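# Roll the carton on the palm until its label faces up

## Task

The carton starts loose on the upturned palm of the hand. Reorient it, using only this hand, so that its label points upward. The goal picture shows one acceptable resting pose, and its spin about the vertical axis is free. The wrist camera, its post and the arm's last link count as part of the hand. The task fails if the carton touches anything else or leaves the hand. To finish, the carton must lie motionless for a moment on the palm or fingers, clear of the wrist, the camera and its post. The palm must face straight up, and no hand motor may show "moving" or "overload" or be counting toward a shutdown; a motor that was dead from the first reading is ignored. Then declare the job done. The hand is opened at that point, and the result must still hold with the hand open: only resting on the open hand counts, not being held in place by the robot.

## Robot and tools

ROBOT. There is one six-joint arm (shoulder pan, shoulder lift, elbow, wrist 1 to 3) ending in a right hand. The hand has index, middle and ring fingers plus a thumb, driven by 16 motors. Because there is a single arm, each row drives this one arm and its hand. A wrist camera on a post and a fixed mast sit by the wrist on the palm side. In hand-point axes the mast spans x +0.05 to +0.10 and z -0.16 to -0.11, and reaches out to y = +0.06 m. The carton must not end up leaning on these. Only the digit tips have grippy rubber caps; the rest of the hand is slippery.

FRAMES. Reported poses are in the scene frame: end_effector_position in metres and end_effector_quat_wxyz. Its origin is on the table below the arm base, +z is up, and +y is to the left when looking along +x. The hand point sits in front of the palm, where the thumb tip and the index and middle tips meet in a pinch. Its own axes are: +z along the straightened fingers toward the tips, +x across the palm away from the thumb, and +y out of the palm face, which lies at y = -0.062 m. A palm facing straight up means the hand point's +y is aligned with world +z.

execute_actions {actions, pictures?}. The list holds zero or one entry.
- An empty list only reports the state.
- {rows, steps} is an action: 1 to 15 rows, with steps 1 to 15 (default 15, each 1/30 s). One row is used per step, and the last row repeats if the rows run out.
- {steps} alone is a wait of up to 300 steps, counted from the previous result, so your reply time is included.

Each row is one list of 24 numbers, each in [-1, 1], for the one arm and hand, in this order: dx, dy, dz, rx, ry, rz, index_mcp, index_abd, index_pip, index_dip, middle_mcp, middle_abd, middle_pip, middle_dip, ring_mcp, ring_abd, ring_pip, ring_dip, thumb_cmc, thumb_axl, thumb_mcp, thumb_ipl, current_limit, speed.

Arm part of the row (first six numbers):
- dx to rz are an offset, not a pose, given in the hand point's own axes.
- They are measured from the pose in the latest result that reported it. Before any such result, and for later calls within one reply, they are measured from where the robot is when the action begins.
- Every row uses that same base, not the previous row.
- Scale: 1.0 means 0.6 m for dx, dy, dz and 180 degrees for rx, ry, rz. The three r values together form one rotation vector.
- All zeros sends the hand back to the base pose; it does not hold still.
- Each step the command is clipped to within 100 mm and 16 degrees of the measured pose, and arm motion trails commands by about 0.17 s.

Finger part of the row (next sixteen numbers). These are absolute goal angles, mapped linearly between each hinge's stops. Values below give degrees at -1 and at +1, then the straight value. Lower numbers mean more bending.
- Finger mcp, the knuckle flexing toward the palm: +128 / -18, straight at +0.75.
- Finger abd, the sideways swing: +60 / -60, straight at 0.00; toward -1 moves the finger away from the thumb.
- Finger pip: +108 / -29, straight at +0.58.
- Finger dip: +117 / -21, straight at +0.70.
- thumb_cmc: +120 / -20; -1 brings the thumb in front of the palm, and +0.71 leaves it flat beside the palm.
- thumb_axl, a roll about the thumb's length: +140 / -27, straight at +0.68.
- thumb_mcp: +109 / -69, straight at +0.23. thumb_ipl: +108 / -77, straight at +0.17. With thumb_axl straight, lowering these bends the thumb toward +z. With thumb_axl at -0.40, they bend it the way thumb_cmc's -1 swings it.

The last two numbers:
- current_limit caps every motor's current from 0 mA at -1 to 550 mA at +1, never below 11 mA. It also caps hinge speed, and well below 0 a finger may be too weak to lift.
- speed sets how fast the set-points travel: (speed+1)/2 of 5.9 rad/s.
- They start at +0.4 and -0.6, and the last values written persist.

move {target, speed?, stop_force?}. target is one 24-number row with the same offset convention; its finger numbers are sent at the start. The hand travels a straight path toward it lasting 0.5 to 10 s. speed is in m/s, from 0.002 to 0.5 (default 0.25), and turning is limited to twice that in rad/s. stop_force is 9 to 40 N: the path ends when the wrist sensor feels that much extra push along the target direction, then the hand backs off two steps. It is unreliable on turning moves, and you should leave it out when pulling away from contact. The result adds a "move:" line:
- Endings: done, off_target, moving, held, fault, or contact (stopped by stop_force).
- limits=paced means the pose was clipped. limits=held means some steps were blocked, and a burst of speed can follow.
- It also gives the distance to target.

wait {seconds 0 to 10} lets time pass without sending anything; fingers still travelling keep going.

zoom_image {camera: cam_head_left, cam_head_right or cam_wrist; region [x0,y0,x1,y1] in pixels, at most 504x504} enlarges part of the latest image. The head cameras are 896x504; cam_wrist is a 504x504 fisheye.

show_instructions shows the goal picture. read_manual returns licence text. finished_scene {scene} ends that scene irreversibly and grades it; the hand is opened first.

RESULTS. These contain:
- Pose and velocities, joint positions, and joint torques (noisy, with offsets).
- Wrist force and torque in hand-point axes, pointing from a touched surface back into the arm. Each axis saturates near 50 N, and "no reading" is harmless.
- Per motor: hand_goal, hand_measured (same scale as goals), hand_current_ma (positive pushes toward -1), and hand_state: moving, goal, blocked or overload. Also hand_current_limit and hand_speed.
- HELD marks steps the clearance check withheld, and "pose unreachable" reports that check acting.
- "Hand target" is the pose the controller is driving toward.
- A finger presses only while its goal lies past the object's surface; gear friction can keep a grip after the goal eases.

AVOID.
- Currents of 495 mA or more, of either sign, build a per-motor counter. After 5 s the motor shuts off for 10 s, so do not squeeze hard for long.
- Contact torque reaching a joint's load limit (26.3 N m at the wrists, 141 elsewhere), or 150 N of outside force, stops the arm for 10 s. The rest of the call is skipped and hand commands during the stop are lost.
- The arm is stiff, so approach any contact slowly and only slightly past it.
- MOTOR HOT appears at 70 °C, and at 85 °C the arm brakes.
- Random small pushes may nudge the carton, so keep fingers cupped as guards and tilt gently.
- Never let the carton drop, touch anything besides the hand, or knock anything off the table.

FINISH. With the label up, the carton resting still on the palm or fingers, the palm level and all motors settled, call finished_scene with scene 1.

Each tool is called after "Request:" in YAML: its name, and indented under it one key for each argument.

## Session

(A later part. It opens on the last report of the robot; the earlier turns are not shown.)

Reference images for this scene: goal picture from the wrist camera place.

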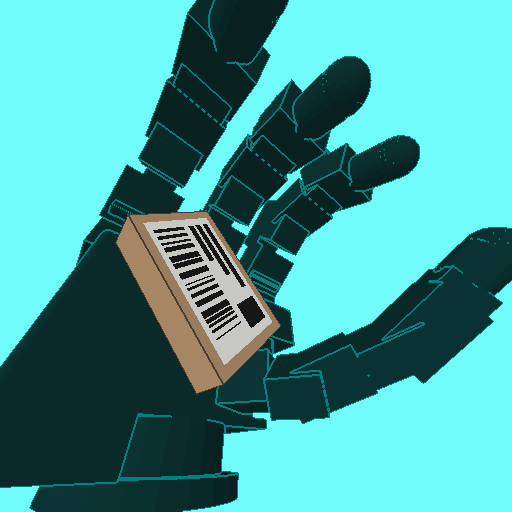

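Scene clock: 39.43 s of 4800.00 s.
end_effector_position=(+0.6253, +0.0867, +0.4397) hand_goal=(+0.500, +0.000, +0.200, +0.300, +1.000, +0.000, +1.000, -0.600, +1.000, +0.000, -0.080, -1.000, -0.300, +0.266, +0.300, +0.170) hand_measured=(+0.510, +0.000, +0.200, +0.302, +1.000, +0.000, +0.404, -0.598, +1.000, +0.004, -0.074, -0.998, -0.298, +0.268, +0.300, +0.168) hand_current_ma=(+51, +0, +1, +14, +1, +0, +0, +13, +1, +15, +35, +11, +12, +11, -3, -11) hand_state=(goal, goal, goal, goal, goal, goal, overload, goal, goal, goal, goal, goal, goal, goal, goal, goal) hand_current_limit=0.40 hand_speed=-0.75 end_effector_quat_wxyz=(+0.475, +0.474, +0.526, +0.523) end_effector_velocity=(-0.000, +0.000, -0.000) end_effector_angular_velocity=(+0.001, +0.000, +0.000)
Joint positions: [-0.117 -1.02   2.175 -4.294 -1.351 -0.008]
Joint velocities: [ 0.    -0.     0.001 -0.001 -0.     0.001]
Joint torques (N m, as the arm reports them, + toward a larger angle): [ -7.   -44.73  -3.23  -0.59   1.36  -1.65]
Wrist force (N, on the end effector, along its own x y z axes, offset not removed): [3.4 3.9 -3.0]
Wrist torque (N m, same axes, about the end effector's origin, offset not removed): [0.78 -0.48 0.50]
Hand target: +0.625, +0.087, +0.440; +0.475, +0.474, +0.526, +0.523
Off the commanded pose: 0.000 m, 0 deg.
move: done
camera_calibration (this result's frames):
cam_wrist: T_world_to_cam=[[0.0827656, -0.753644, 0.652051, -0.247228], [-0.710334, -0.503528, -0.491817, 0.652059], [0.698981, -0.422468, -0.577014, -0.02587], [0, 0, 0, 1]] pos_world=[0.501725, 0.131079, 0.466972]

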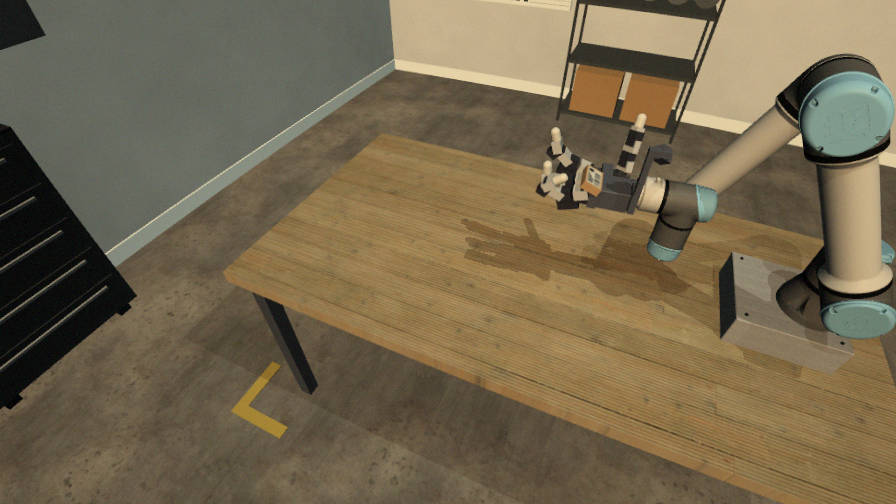

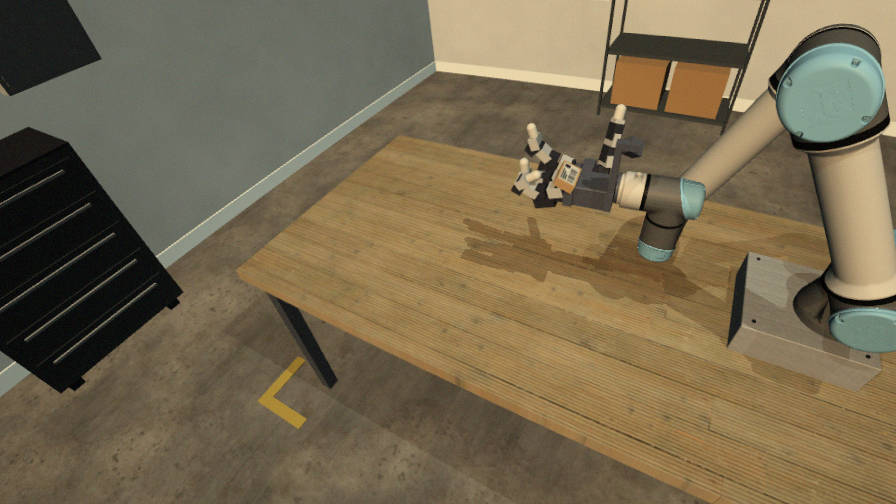

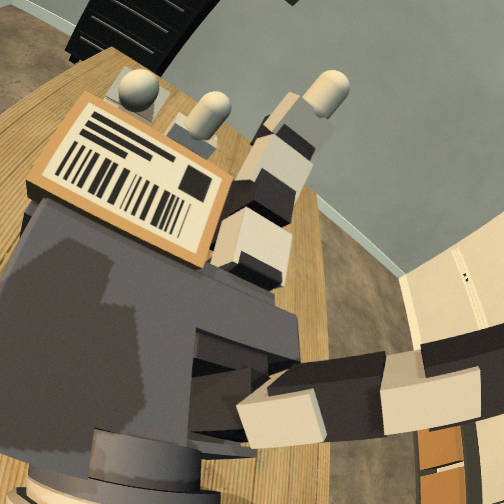

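Request:
move:
  target: [0,0,0,0.06,0,0, 0.5,0,0.2,0.3, 1,0,1,-0.6, 1,0,-0.2,-1, -0.3,0.266,0.3,0.17, 0.4,-0.75]
  speed: 0.1

Request:
zoom_image:
  camera: "cam_head_left"
  region: [520, 90, 700, 230]

Scene clock: 42.87 s of 4800.00 s.
end_effector_position=(+0.6253, +0.0867, +0.4398) hand_goal=(+0.500, +0.000, +0.200, +0.300, +1.000, +0.000, +1.000, -0.600, +1.000, +0.000, -0.200, -1.000, -0.300, +0.266, +0.300, +0.170) hand_measured=(+0.510, +0.000, +0.200, +0.302, +1.000, +0.000, +0.404, -0.598, +1.000, +0.004, -0.194, -0.998, -0.298, +0.268, +0.300, +0.168) hand_current_ma=(+54, +0, +1, +14, +1, +0, +0, +13, +1, +15, +33, +11, +12, +11, -3, -11) hand_state=(goal, goal, goal, goal, goal, goal, overload, goal, goal, goal, goal, goal, goal, goal, goal, goal) hand_current_limit=0.40 hand_speed=-0.75 end_effector_quat_wxyz=(+0.429, +0.516, +0.573, +0.471) end_effector_velocity=(+0.000, -0.000, +0.000) end_effector_angular_velocity=(-0.001, +0.009, -0.000)
Joint positions: [-0.122 -1.183  2.251 -4.015 -1.351 -0.051]
Joint velocities: [-0.    -0.008  0.001  0.016 -0.    -0.002]
Joint torques (N m, as the arm reports them, + toward a larger angle): [ -7.02 -40.44  -3.56  -0.76  -1.18  -1.78]
Wrist force (N, on the end effector, along its own x y z axes, offset not removed): [0.9 1.7 -0.6]
Wrist torque (N m, same axes, about the end effector's origin, offset not removed): [0.35 -0.25 0.17]
Hand target: +0.625, +0.087, +0.440; +0.429, +0.516, +0.573, +0.471
Off the commanded pose: 0.000 m, 0 deg.
move: done
camera_calibration (this result's frames):
cam_wrist: T_world_to_cam=[[0.202864, -0.741861, 0.639131, -0.317752], [-0.789011, -0.510394, -0.341994, 0.636064], [0.579921, -0.434903, -0.688877, 0.0988556], [0, 0, 0, 1]] pos_world=[0.508994, 0.131908, 0.488715]

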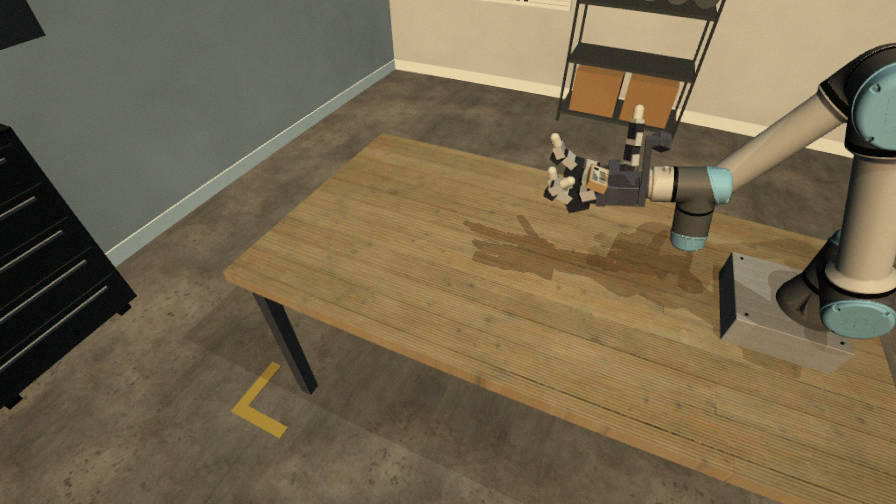

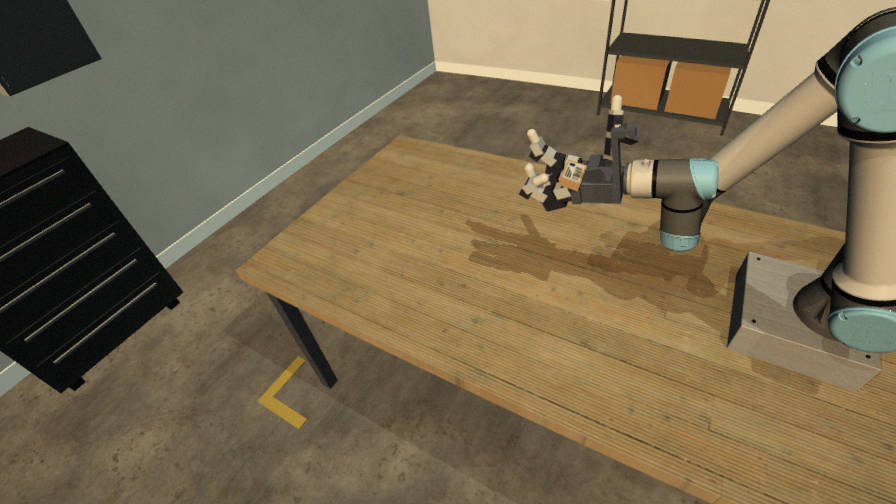

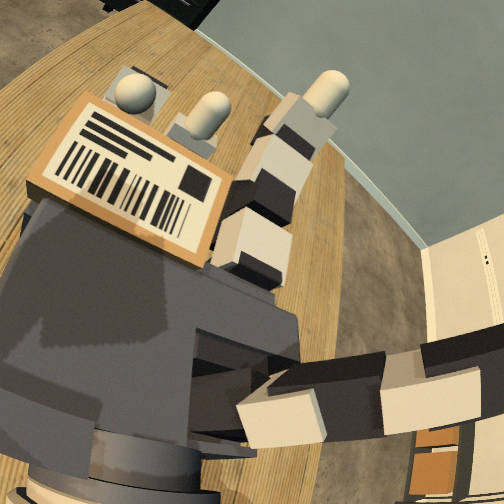

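Region (520, 90, 700, 230) of cam_head_left's 896x504 image, scaled by 2.800, with more detail than that image has.

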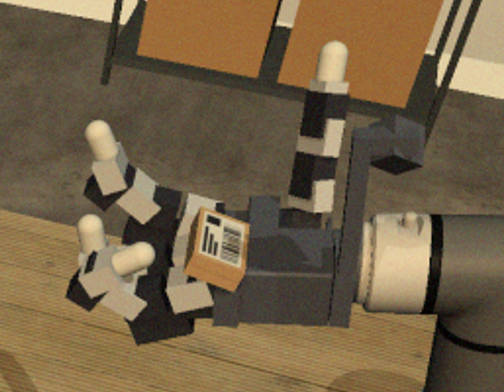

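Request:
move:
  target: [0,0,0,0.09,0,0, 0.5,0,0.2,0.3, 0.72,0,1,-0.7, 0.72,0,-0.15,-1, -0.3,0.266,0.3,0.17, 0.4,-0.75]
  speed: 0.1

Request:
zoom_image:
  camera: "cam_head_left"
  region: [520, 90, 700, 230]

Scene clock: 45.93 s of 4800.00 s.
end_effector_position=(+0.6255, +0.0867, +0.4400) hand_goal=(+0.500, +0.000, +0.200, +0.300, +0.720, +0.000, +1.000, -0.700, +0.720, +0.000, -0.150, -1.000, -0.300, +0.266, +0.300, +0.170) hand_measured=(+0.510, +0.000, +0.200, +0.302, +0.744, +0.000, +0.406, -0.698, +0.740, +0.004, -0.150, -0.998, -0.298, +0.268, +0.300, +0.168) hand_current_ma=(+55, +0, +2, +14, +126, +0, +0, +14, +122, +14, -4, +11, +12, +11, -3, -11) hand_state=(goal, goal, goal, goal, blocked, goal, overload, goal, blocked, goal, goal, goal, goal, goal, goal, goal) hand_current_limit=0.40 hand_speed=-0.75 end_effector_quat_wxyz=(+0.352, +0.571, +0.633, +0.386) end_effector_velocity=(+0.000, -0.001, -0.001) end_effector_angular_velocity=(-0.001, +0.011, -0.001)
Joint positions: [-0.122 -1.429  2.271 -3.502 -1.375 -0.11 ]
Joint velocities: [-0.001 -0.007 -0.002  0.02  -0.001 -0.002]
Joint torques (N m, as the arm reports them, + toward a larger angle): [  6.73 -33.68 -26.3   -1.48  -0.93  -1.73]
Wrist force (N, on the end effector, along its own x y z axes, offset not removed): [0.2 0.2 -1.2]
Wrist torque (N m, same axes, about the end effector's origin, offset not removed): [0.08 -0.10 0.11]
Hand target: +0.625, +0.087, +0.440; +0.352, +0.572, +0.633, +0.386
Off the commanded pose: 0.000 m, 0 deg.
move: done
camera_calibration (this result's frames):
cam_wrist: T_world_to_cam=[[0.373459, -0.725394, 0.578214, -0.399223], [-0.851738, -0.515085, -0.096072, 0.567652], [0.36752, -0.456608, -0.810209, 0.287001], [0, 0, 0, 1]] pos_world=[0.527106, 0.133842, 0.517903]

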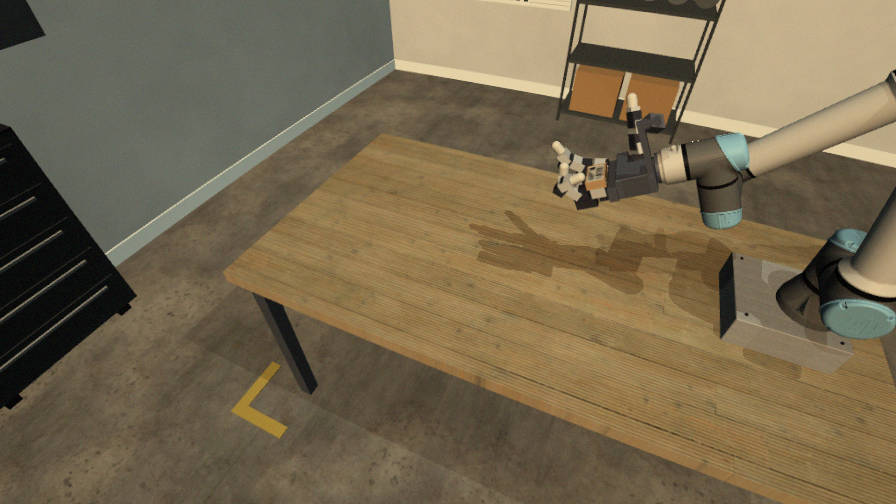

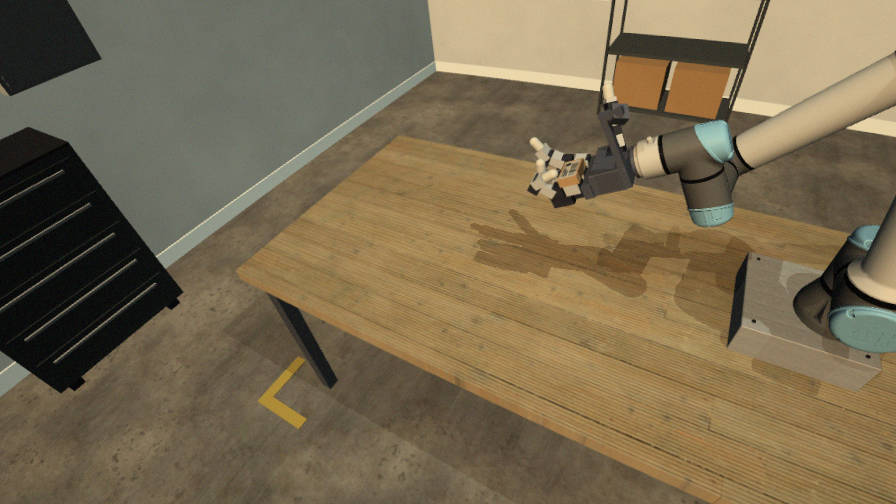

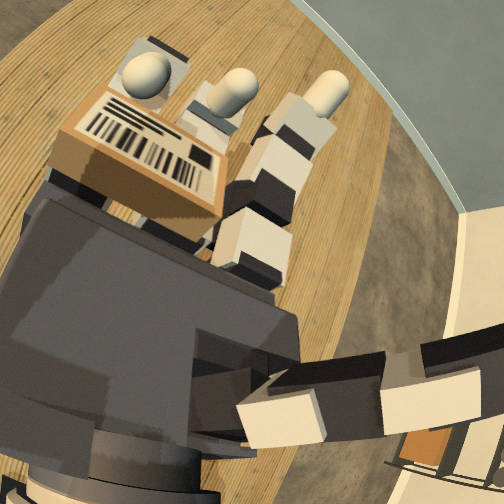

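Region (520, 90, 700, 230) of cam_head_left's 896x504 image, scaled by 2.800, with more detail than that image has.

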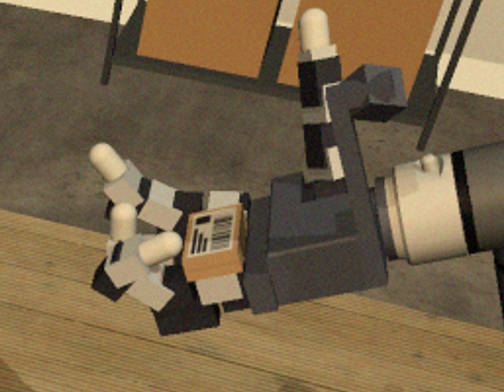

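Request:
move:
  target: [0,0,0,-0.15,0,0, 0.5,0,0.2,0.3, 1,0,1,-0.7, 1,0,-0.15,-1, -0.3,0.266,0.3,0.17, 0.4,-0.95]
  speed: 0.13

Request:
move:
  target: [0,0,0,0,0,0, 0.5,0,0.2,0.3, 1,0,1,-0.7, 1,0,-0.6,-1, -0.3,0.266,0.3,0.17, 0.4,-0.85]
  speed: 0.13

Request:
zoom_image:
  camera: "cam_head_left"
  region: [520, 90, 700, 230]

Scene clock: 49.83 s of 4800.00 s.
end_effector_position=(+0.6252, +0.0867, +0.4397) hand_goal=(+0.500, +0.000, +0.200, +0.300, +1.000, +0.000, +1.000, -0.700, +1.000, +0.000, -0.150, -1.000, -0.300, +0.266, +0.300, +0.170) hand_measured=(+0.510, +0.000, +0.200, +0.302, +1.000, +0.000, +0.406, -0.698, +1.000, +0.004, -0.150, -0.998, -0.298, +0.268, +0.300, +0.168) hand_current_ma=(+55, +0, +2, +14, +0, +0, +0, +14, +0, +14, -3, +11, +12, +11, -3, -11) hand_state=(goal, goal, goal, goal, goal, goal, overload, goal, goal, goal, goal, goal, goal, goal, goal, goal) hand_current_limit=0.40 hand_speed=-0.95 end_effector_quat_wxyz=(+0.476, +0.473, +0.526, +0.523) end_effector_velocity=(+0.000, -0.000, +0.000) end_effector_angular_velocity=(-0.001, -0.001, -0.000)
Joint positions: [-0.117 -1.018  2.174 -4.296 -1.351 -0.008]
Joint velocities: [-0.    -0.    -0.    -0.    -0.    -0.001]
Joint torques (N m, as the arm reports them, + toward a larger angle): [  6.76 -29.77 -17.73  -4.5   -1.23   1.47]
Wrist force (N, on the end effector, along its own x y z axes, offset not removed): [2.6 0.4 0.0]
Wrist torque (N m, same axes, about the end effector's origin, offset not removed): [0.07 -0.47 0.43]
Hand target: +0.625, +0.087, +0.440; +0.476, +0.473, +0.526, +0.523
Off the commanded pose: 0.000 m, 0 deg.
move: done
camera_calibration (this result's frames):
cam_wrist: T_world_to_cam=[[0.0817737, -0.753738, 0.652067, -0.246577], [-0.709588, -0.503456, -0.492968, 0.652048], [0.699856, -0.422387, -0.576013, -0.0268554], [0, 0, 0, 1]] pos_world=[0.501644, 0.131079, 0.466755]

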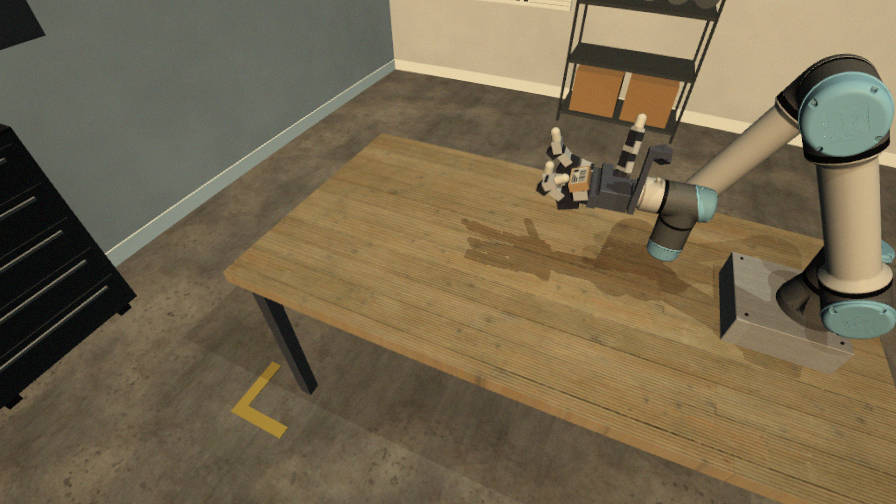

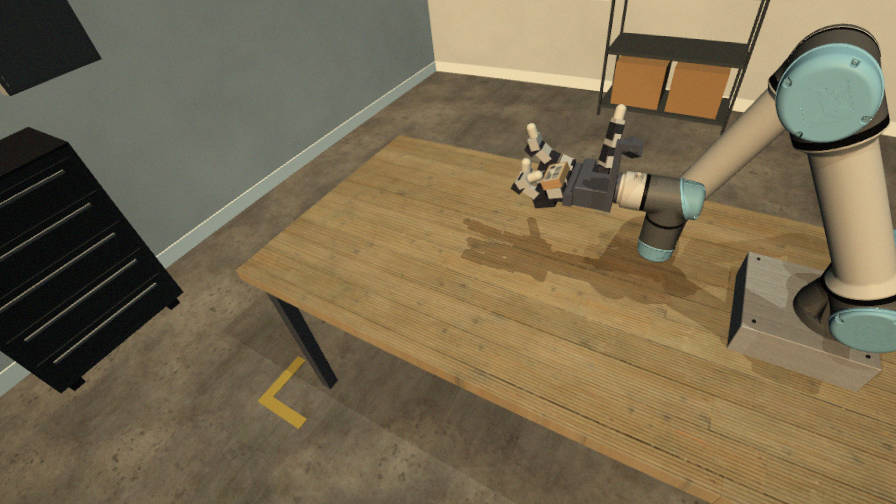

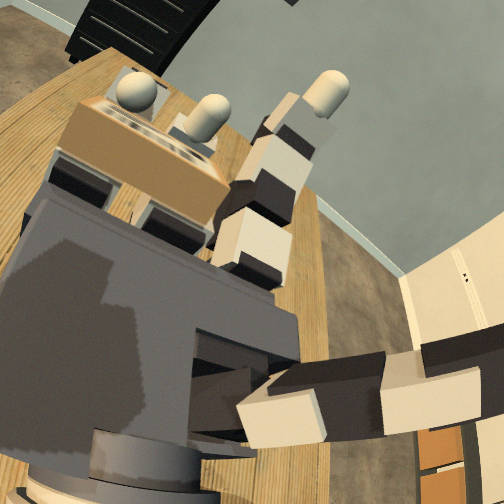

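Scene clock: 50.67 s of 4800.00 s.
end_effector_position=(+0.6252, +0.0867, +0.4397) hand_goal=(+0.500, +0.000, +0.200, +0.300, +1.000, +0.000, +1.000, -0.700, +1.000, +0.000, -0.600, -1.000, -0.300, +0.266, +0.300, +0.170) hand_measured=(+0.510, +0.000, +0.200, +0.302, +1.000, +0.000, +0.406, -0.698, +1.000, +0.004, -0.282, -0.964, -0.298, +0.268, +0.300, +0.168) hand_current_ma=(+55, +0, +2, +14, +0, +0, +0, +14, +0, +14, +383, +191, +12, +11, -3, -11) hand_state=(goal, goal, goal, goal, goal, goal, overload, goal, goal, goal, blocked, blocked, goal, goal, goal, goal) hand_current_limit=0.40 hand_speed=-0.85 end_effector_quat_wxyz=(+0.476, +0.473, +0.526, +0.523) end_effector_velocity=(-0.000, +0.001, -0.001) end_effector_angular_velocity=(-0.000, +0.002, +0.001)
Joint positions: [-0.117 -1.018  2.174 -4.296 -1.351 -0.008]
Joint velocities: [ 0.001 -0.     0.002  0.    -0.    -0.001]
Joint torques (N m, as the arm reports them, + toward a larger angle): [  7.02 -31.32 -17.19  -4.43  -1.26   1.28]
Wrist force (N, on the end effector, along its own x y z axes, offset not removed): [1.3 -0.9 0.8]
Wrist torque (N m, same axes, about the end effector's origin, offset not removed): [-0.18 -0.12 -0.02]
Hand target: +0.625, +0.087, +0.440; +0.476, +0.473, +0.526, +0.523
Off the commanded pose: 0.000 m, 0 deg.
move: done
camera_calibration (this result's frames):
cam_wrist: T_world_to_cam=[[0.0817711, -0.753739, 0.652067, -0.246575], [-0.709586, -0.503455, -0.492971, 0.652048], [0.699858, -0.422387, -0.576011, -0.026858], [0, 0, 0, 1]] pos_world=[0.501644, 0.131079, 0.466754]

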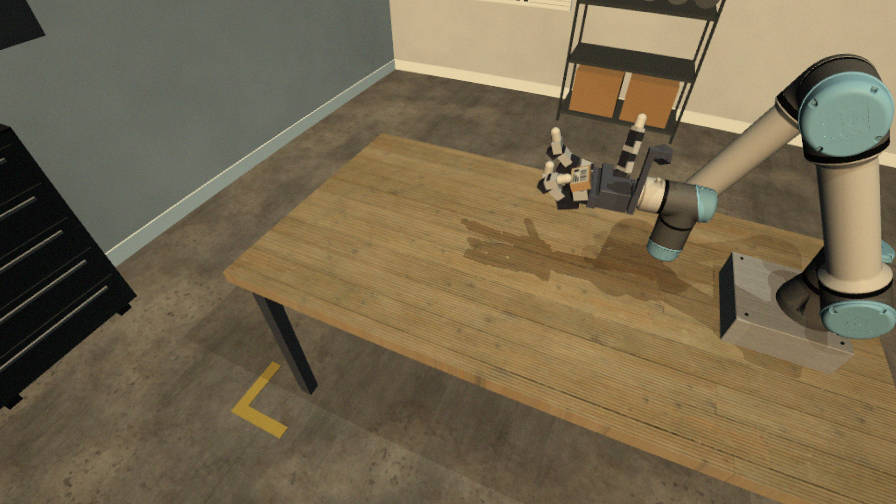

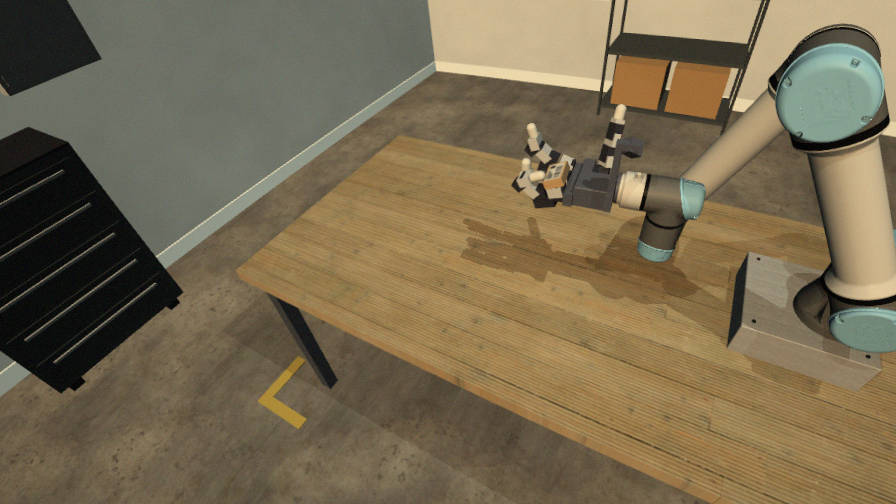

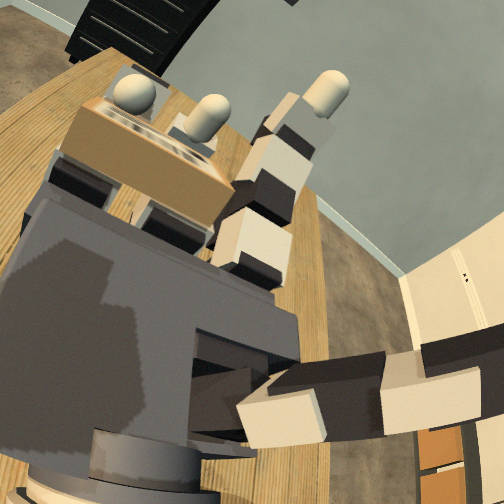

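Region (520, 90, 700, 230) of cam_head_left's 896x504 image, scaled by 2.800, with more detail than that image has.

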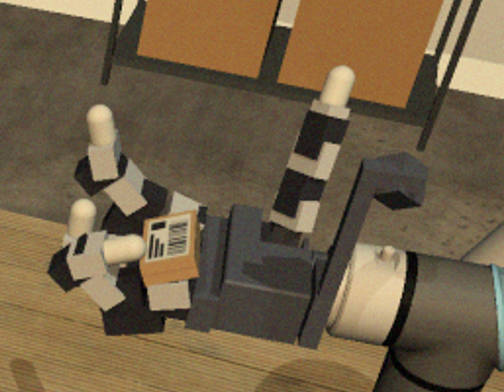

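Request:
move:
  target: [0,0,0,0,0,0, 0.5,0,0.2,0.3, 1,0,1,-0.7, 1,0,-1,-0.38, -0.3,0.266,0.3,0.17, 0.3,-0.88]
  speed: 0.13

Request:
zoom_image:
  camera: "cam_head_left"
  region: [520, 90, 700, 230]

Scene clock: 54.40 s of 4800.00 s.
end_effector_position=(+0.6252, +0.0867, +0.4397) hand_goal=(+0.500, +0.000, +0.200, +0.300, +1.000, +0.000, +1.000, -0.700, +1.000, +0.000, -1.000, -0.380, -0.300, +0.266, +0.300, +0.170) hand_measured=(+0.510, +0.000, +0.200, +0.302, +1.000, +0.000, +0.406, -0.698, +1.000, +0.002, -0.938, -0.360, -0.298, +0.268, +0.300, +0.168) hand_current_ma=(+55, +0, +2, +14, +0, +0, +0, +14, +0, +11, +340, +106, +12, +11, -3, -11) hand_state=(goal, goal, goal, goal, goal, goal, overload, goal, goal, goal, blocked, blocked, goal, goal, goal, goal) hand_current_limit=0.30 hand_speed=-0.88 end_effector_quat_wxyz=(+0.476, +0.473, +0.526, +0.523) end_effector_velocity=(-0.000, +0.001, +0.000) end_effector_angular_velocity=(-0.001, +0.000, +0.000)
Joint positions: [-0.117 -1.018  2.174 -4.296 -1.351 -0.008]
Joint velocities: [ 0.001 -0.001  0.001  0.    -0.    -0.001]
Joint torques (N m, as the arm reports them, + toward a larger angle): [  7.06 -33.16 -16.69  -4.14  -1.28   1.17]
Wrist force (N, on the end effector, along its own x y z axes, offset not removed): [1.4 1.6 1.6]
Wrist torque (N m, same axes, about the end effector's origin, offset not removed): [-0.10 -0.33 0.21]
Hand target: +0.625, +0.087, +0.440; +0.476, +0.473, +0.526, +0.523
Off the commanded pose: 0.000 m, 0 deg.
move: done
camera_calibration (this result's frames):
cam_wrist: T_world_to_cam=[[0.0817712, -0.753739, 0.652067, -0.246575], [-0.709586, -0.503455, -0.492971, 0.652048], [0.699858, -0.422387, -0.576011, -0.0268579], [0, 0, 0, 1]] pos_world=[0.501644, 0.131079, 0.466754]

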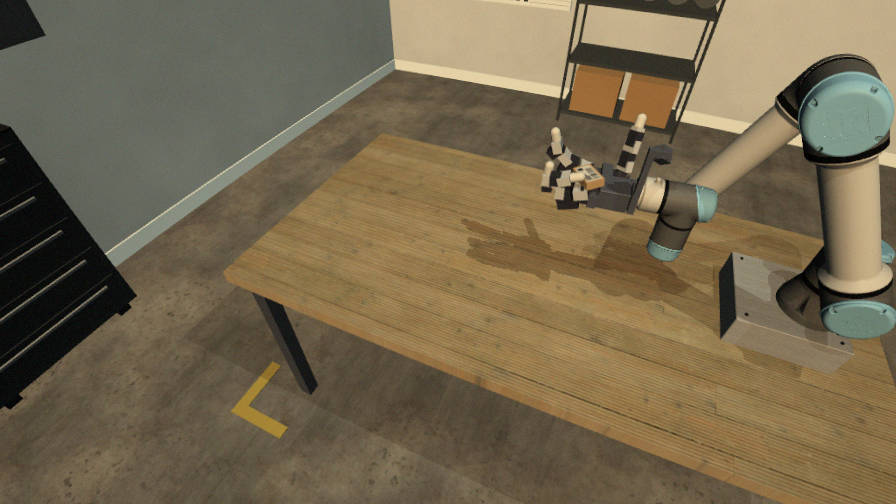

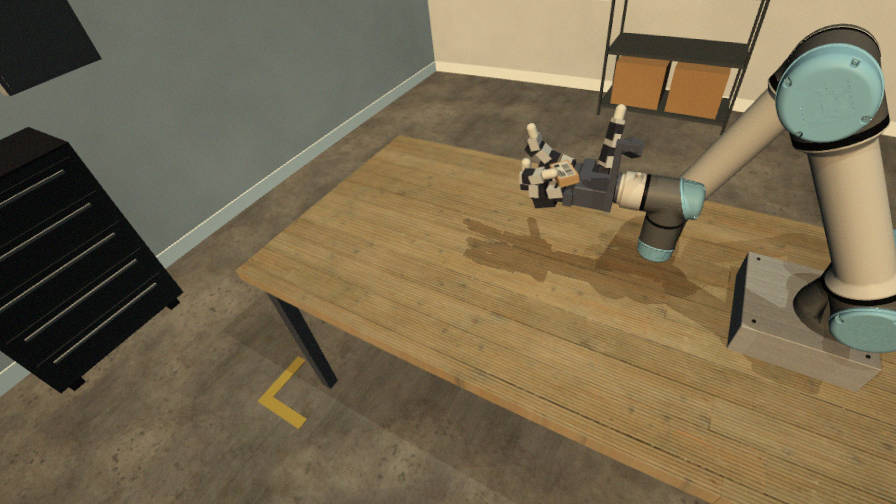

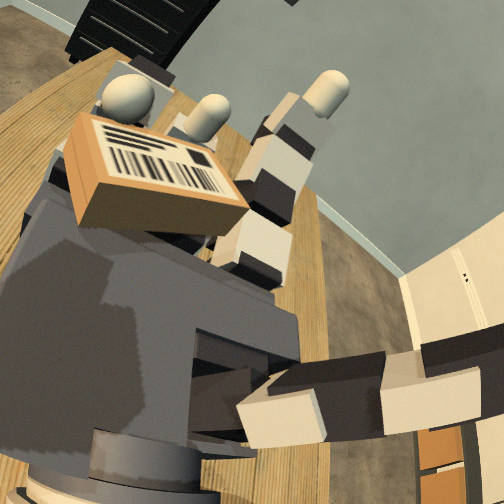

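Region (520, 90, 700, 230) of cam_head_left's 896x504 image, scaled by 2.800, with more detail than that image has.

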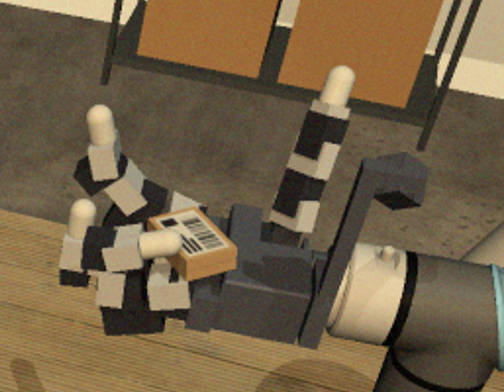

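Request:
move:
  target: [0,0,0,0,0,0, 0.5,0,0.2,0.3, 0.55,0,1,-0.7, 0.55,0,-0.95,-0.15, -0.3,0.266,0.3,0.17, 0.3,-0.85]
  speed: 0.13

Request:
zoom_image:
  camera: "cam_head_left"
  region: [520, 90, 700, 230]

Scene clock: 56.70 s of 4800.00 s.
end_effector_position=(+0.6252, +0.0867, +0.4397) hand_goal=(+0.500, +0.000, +0.200, +0.300, +0.550, +0.000, +1.000, -0.700, +0.550, +0.000, -0.950, -0.150, -0.300, +0.266, +0.300, +0.170) hand_measured=(+0.510, +0.000, +0.200, +0.302, +0.578, +0.000, +0.406, -0.698, +0.566, +0.002, -0.948, -0.154, -0.298, +0.268, +0.300, +0.168) hand_current_ma=(+55, +0, +2, +14, +151, +0, +0, +12, +96, +11, +6, -20, +12, +11, -3, -11) hand_state=(goal, goal, goal, goal, blocked, goal, overload, goal, goal, goal, goal, goal, goal, goal, goal, goal) hand_current_limit=0.30 hand_speed=-0.85 end_effector_quat_wxyz=(+0.476, +0.473, +0.526, +0.523) end_effector_velocity=(-0.000, -0.001, -0.000) end_effector_angular_velocity=(+0.000, +0.001, -0.001)
Joint positions: [-0.117 -1.018  2.174 -4.296 -1.351 -0.008]
Joint velocities: [-0.001 -0.     0.001 -0.     0.     0.   ]
Joint torques (N m, as the arm reports them, + toward a larger angle): [  5.9  -33.53 -16.85  -4.3   -1.14   1.21]
Wrist force (N, on the end effector, along its own x y z axes, offset not removed): [3.1 -1.0 -0.4]
Wrist torque (N m, same axes, about the end effector's origin, offset not removed): [-0.11 -0.44 0.38]
Hand target: +0.625, +0.087, +0.440; +0.476, +0.473, +0.526, +0.523
Off the commanded pose: 0.000 m, 0 deg.
move: done
camera_calibration (this result's frames):
cam_wrist: T_world_to_cam=[[0.0817713, -0.753739, 0.652067, -0.246576], [-0.709586, -0.503455, -0.492971, 0.652048], [0.699858, -0.422387, -0.576011, -0.0268579], [0, 0, 0, 1]] pos_world=[0.501644, 0.131079, 0.466754]

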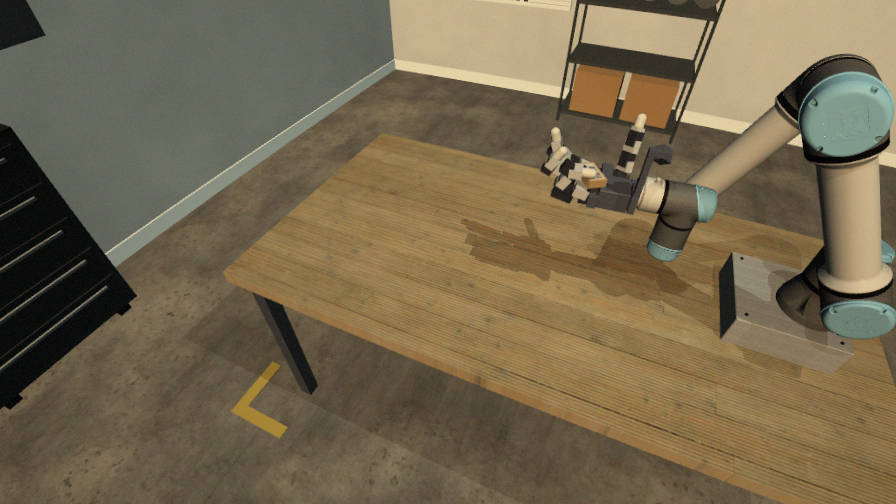

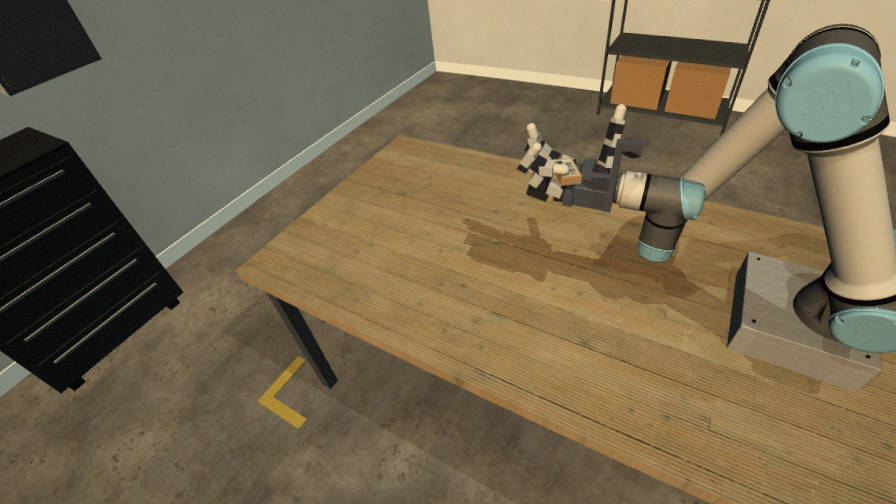

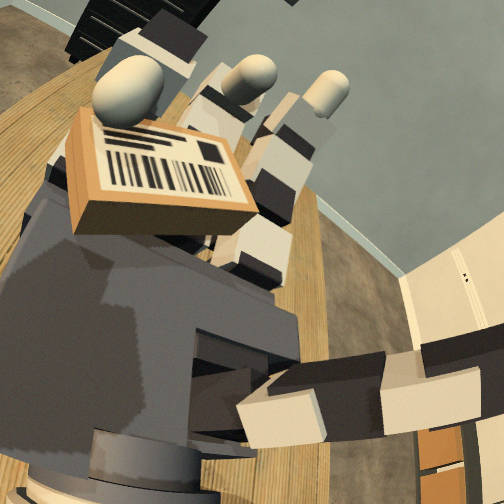

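Region (520, 90, 700, 230) of cam_head_left's 896x504 image, scaled by 2.800, with more detail than that image has.

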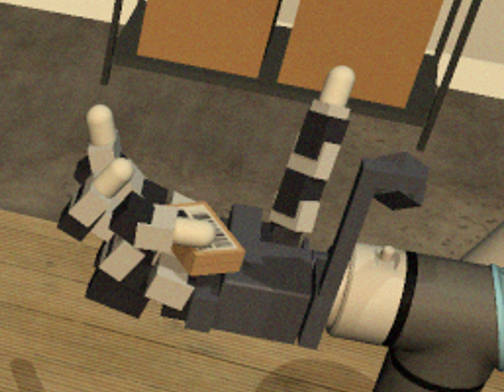

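Request:
move:
  target: [0,0,0,0,0,0, 0.2,0,0.2,0.3, 0.2,0,1,-0.5, 0.2,0,-0.9,0.05, -0.3,0.266,0.3,0.17, 0.3,-0.85]
  speed: 0.13

Request:
zoom_image:
  camera: "cam_head_left"
  region: [520, 90, 700, 230]

Scene clock: 58.83 s of 4800.00 s.
end_effector_position=(+0.6252, +0.0867, +0.4397) hand_goal=(+0.200, +0.000, +0.200, +0.300, +0.200, +0.000, +1.000, -0.500, +0.200, +0.000, -0.900, +0.050, -0.300, +0.266, +0.300, +0.170) hand_measured=(+0.222, +0.000, +0.200, +0.302, +0.222, +0.000, +0.406, -0.504, +0.212, +0.002, -0.906, +0.046, -0.298, +0.268, +0.300, +0.168) hand_current_ma=(+121, +0, +2, +14, +120, +0, +0, -18, +72, +11, -32, -21, +13, +11, -3, -11) hand_state=(blocked, goal, goal, goal, blocked, goal, overload, goal, goal, goal, goal, goal, goal, goal, goal, goal) hand_current_limit=0.30 hand_speed=-0.85 end_effector_quat_wxyz=(+0.476, +0.473, +0.526, +0.523) end_effector_velocity=(-0.000, +0.000, +0.000) end_effector_angular_velocity=(+0.000, -0.001, +0.001)
Joint positions: [-0.117 -1.018  2.174 -4.296 -1.351 -0.008]
Joint velocities: [ 0.    -0.    -0.    -0.001  0.     0.   ]
Joint torques (N m, as the arm reports them, + toward a larger angle): [  6.84 -33.75 -16.05  -3.99  -0.9    1.33]
Wrist force (N, on the end effector, along its own x y z axes, offset not removed): [4.9 -0.9 -0.8]
Wrist torque (N m, same axes, about the end effector's origin, offset not removed): [-0.23 -0.68 0.52]
Hand target: +0.625, +0.087, +0.440; +0.476, +0.473, +0.526, +0.523
Off the commanded pose: 0.000 m, 0 deg.
move: done
camera_calibration (this result's frames):
cam_wrist: T_world_to_cam=[[0.0817715, -0.753739, 0.652067, -0.246576], [-0.709586, -0.503455, -0.492971, 0.652048], [0.699858, -0.422387, -0.576011, -0.0268579], [0, 0, 0, 1]] pos_world=[0.501644, 0.131079, 0.466754]

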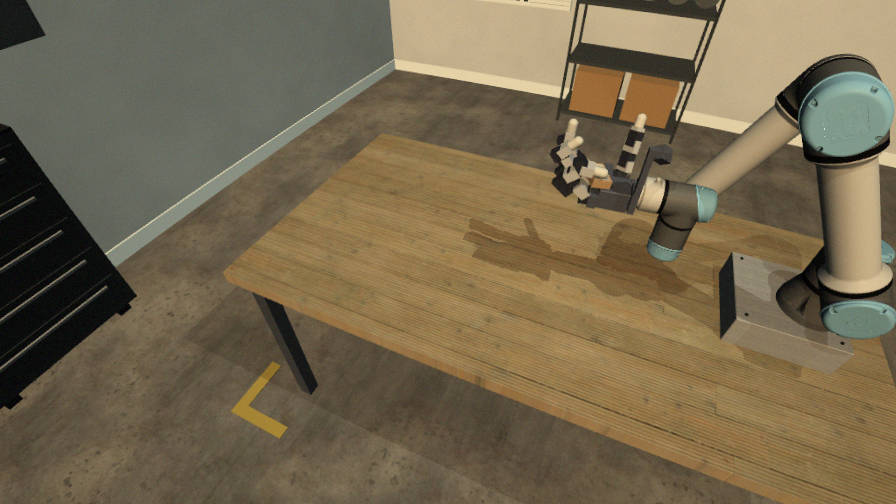

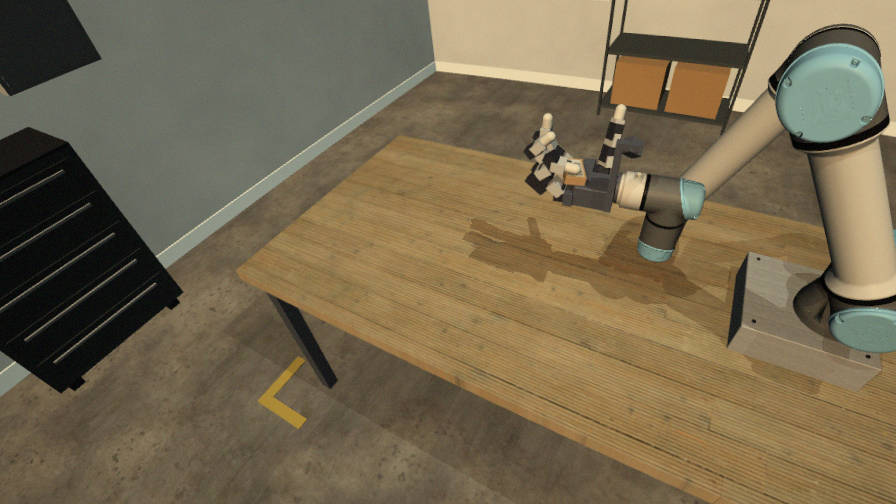

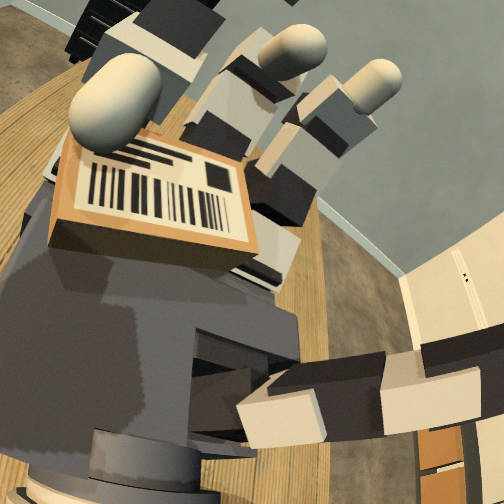

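Region (520, 90, 700, 230) of cam_head_left's 896x504 image, scaled by 2.800, with more detail than that image has.

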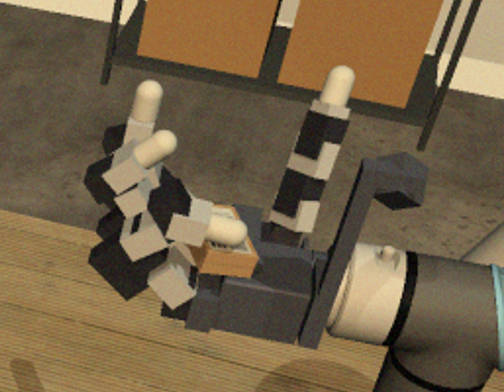

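It's sliding onto the palm. Continue raising the knuckles.

Request:
move:
  target: [0,0,0,0,0,0, -0.2,0,0.3,0.4, -0.2,0,1,0.2, -0.2,0,-0.3,0.4, -0.2,0.266,0.3,0.17, 0.3,-0.82]
  speed: 0.13

Request:
zoom_image:
  camera: "cam_head_left"
  region: [520, 90, 700, 230]

Scene clock: 61.33 s of 4800.00 s.
end_effector_position=(+0.6252, +0.0867, +0.4397) hand_goal=(-0.200, +0.000, +0.300, +0.400, -0.200, +0.000, +1.000, +0.200, -0.200, +0.000, -0.300, +0.400, -0.200, +0.266, +0.300, +0.170) hand_measured=(-0.188, +0.000, +0.298, +0.398, -0.188, +0.000, +0.406, +0.196, -0.194, +0.002, -0.306, +0.396, -0.196, +0.268, +0.300, +0.168) hand_current_ma=(+68, +0, -8, -14, +65, +0, +0, -17, +34, +11, -35, -20, +19, +11, +0, -10) hand_state=(goal, goal, goal, goal, goal, goal, overload, goal, goal, goal, goal, goal, goal, goal, goal, goal) hand_current_limit=0.30 hand_speed=-0.82 end_effector_quat_wxyz=(+0.476, +0.473, +0.526, +0.523) end_effector_velocity=(-0.000, -0.000, -0.001) end_effector_angular_velocity=(+0.001, +0.001, -0.001)
Joint positions: [-0.117 -1.018  2.174 -4.296 -1.351 -0.008]
Joint velocities: [-0.     0.     0.001 -0.001 -0.     0.001]
Joint torques (N m, as the arm reports them, + toward a larger angle): [  6.85 -33.5  -16.36  -4.16  -1.02   1.2 ]
Wrist force (N, on the end effector, along its own x y z axes, offset not removed): [4.9 1.8 -2.4]
Wrist torque (N m, same axes, about the end effector's origin, offset not removed): [0.24 -0.71 0.71]
Hand target: +0.625, +0.087, +0.440; +0.476, +0.473, +0.526, +0.523
Off the commanded pose: 0.000 m, 0 deg.
move: done
camera_calibration (this result's frames):
cam_wrist: T_world_to_cam=[[0.0817713, -0.753739, 0.652067, -0.246575], [-0.709586, -0.503455, -0.492971, 0.652048], [0.699858, -0.422387, -0.576011, -0.0268579], [0, 0, 0, 1]] pos_world=[0.501644, 0.131079, 0.466754]

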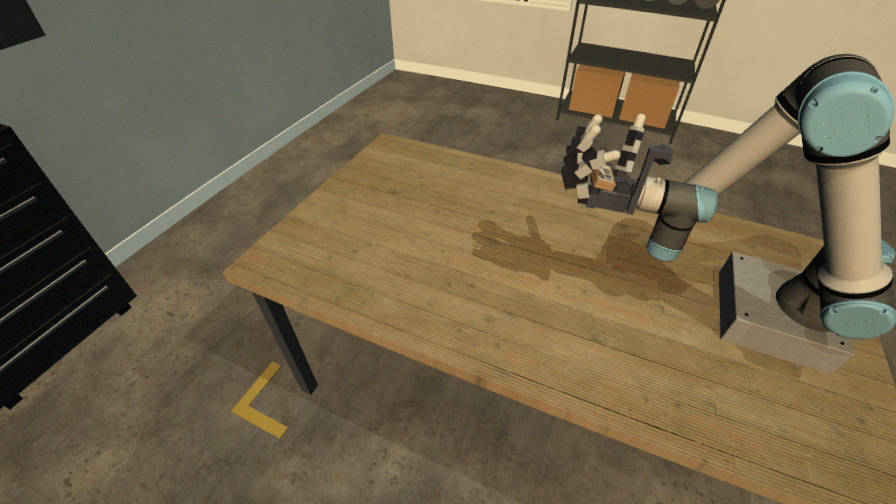

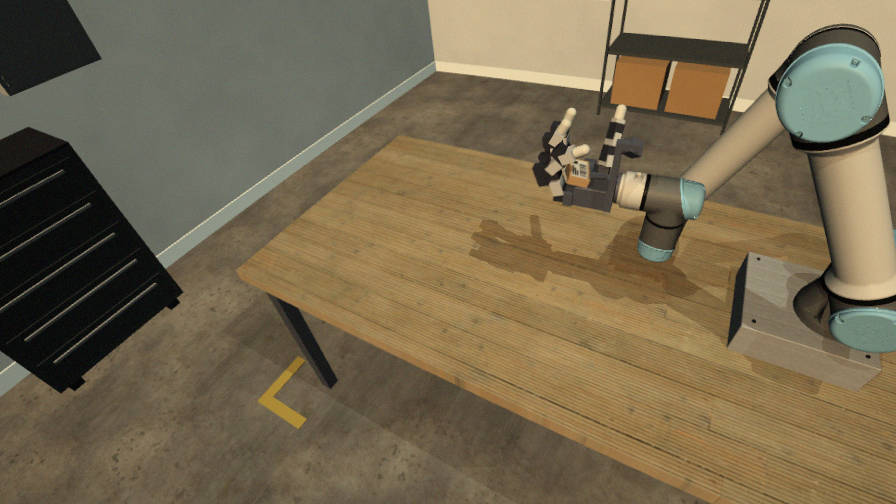

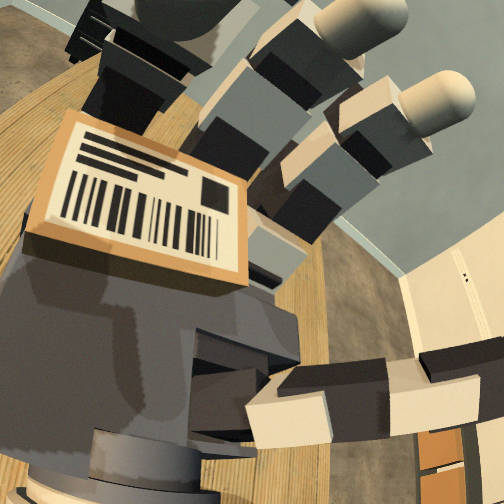

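Region (520, 90, 700, 230) of cam_head_left's 896x504 image, scaled by 2.800, with more detail than that image has.

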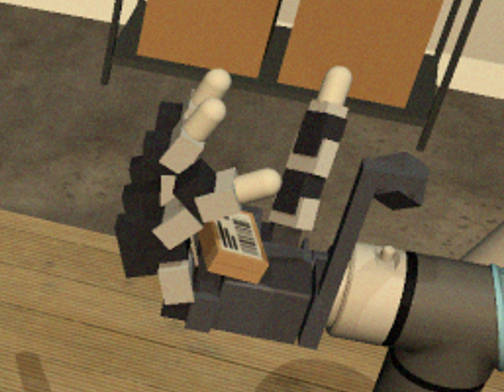

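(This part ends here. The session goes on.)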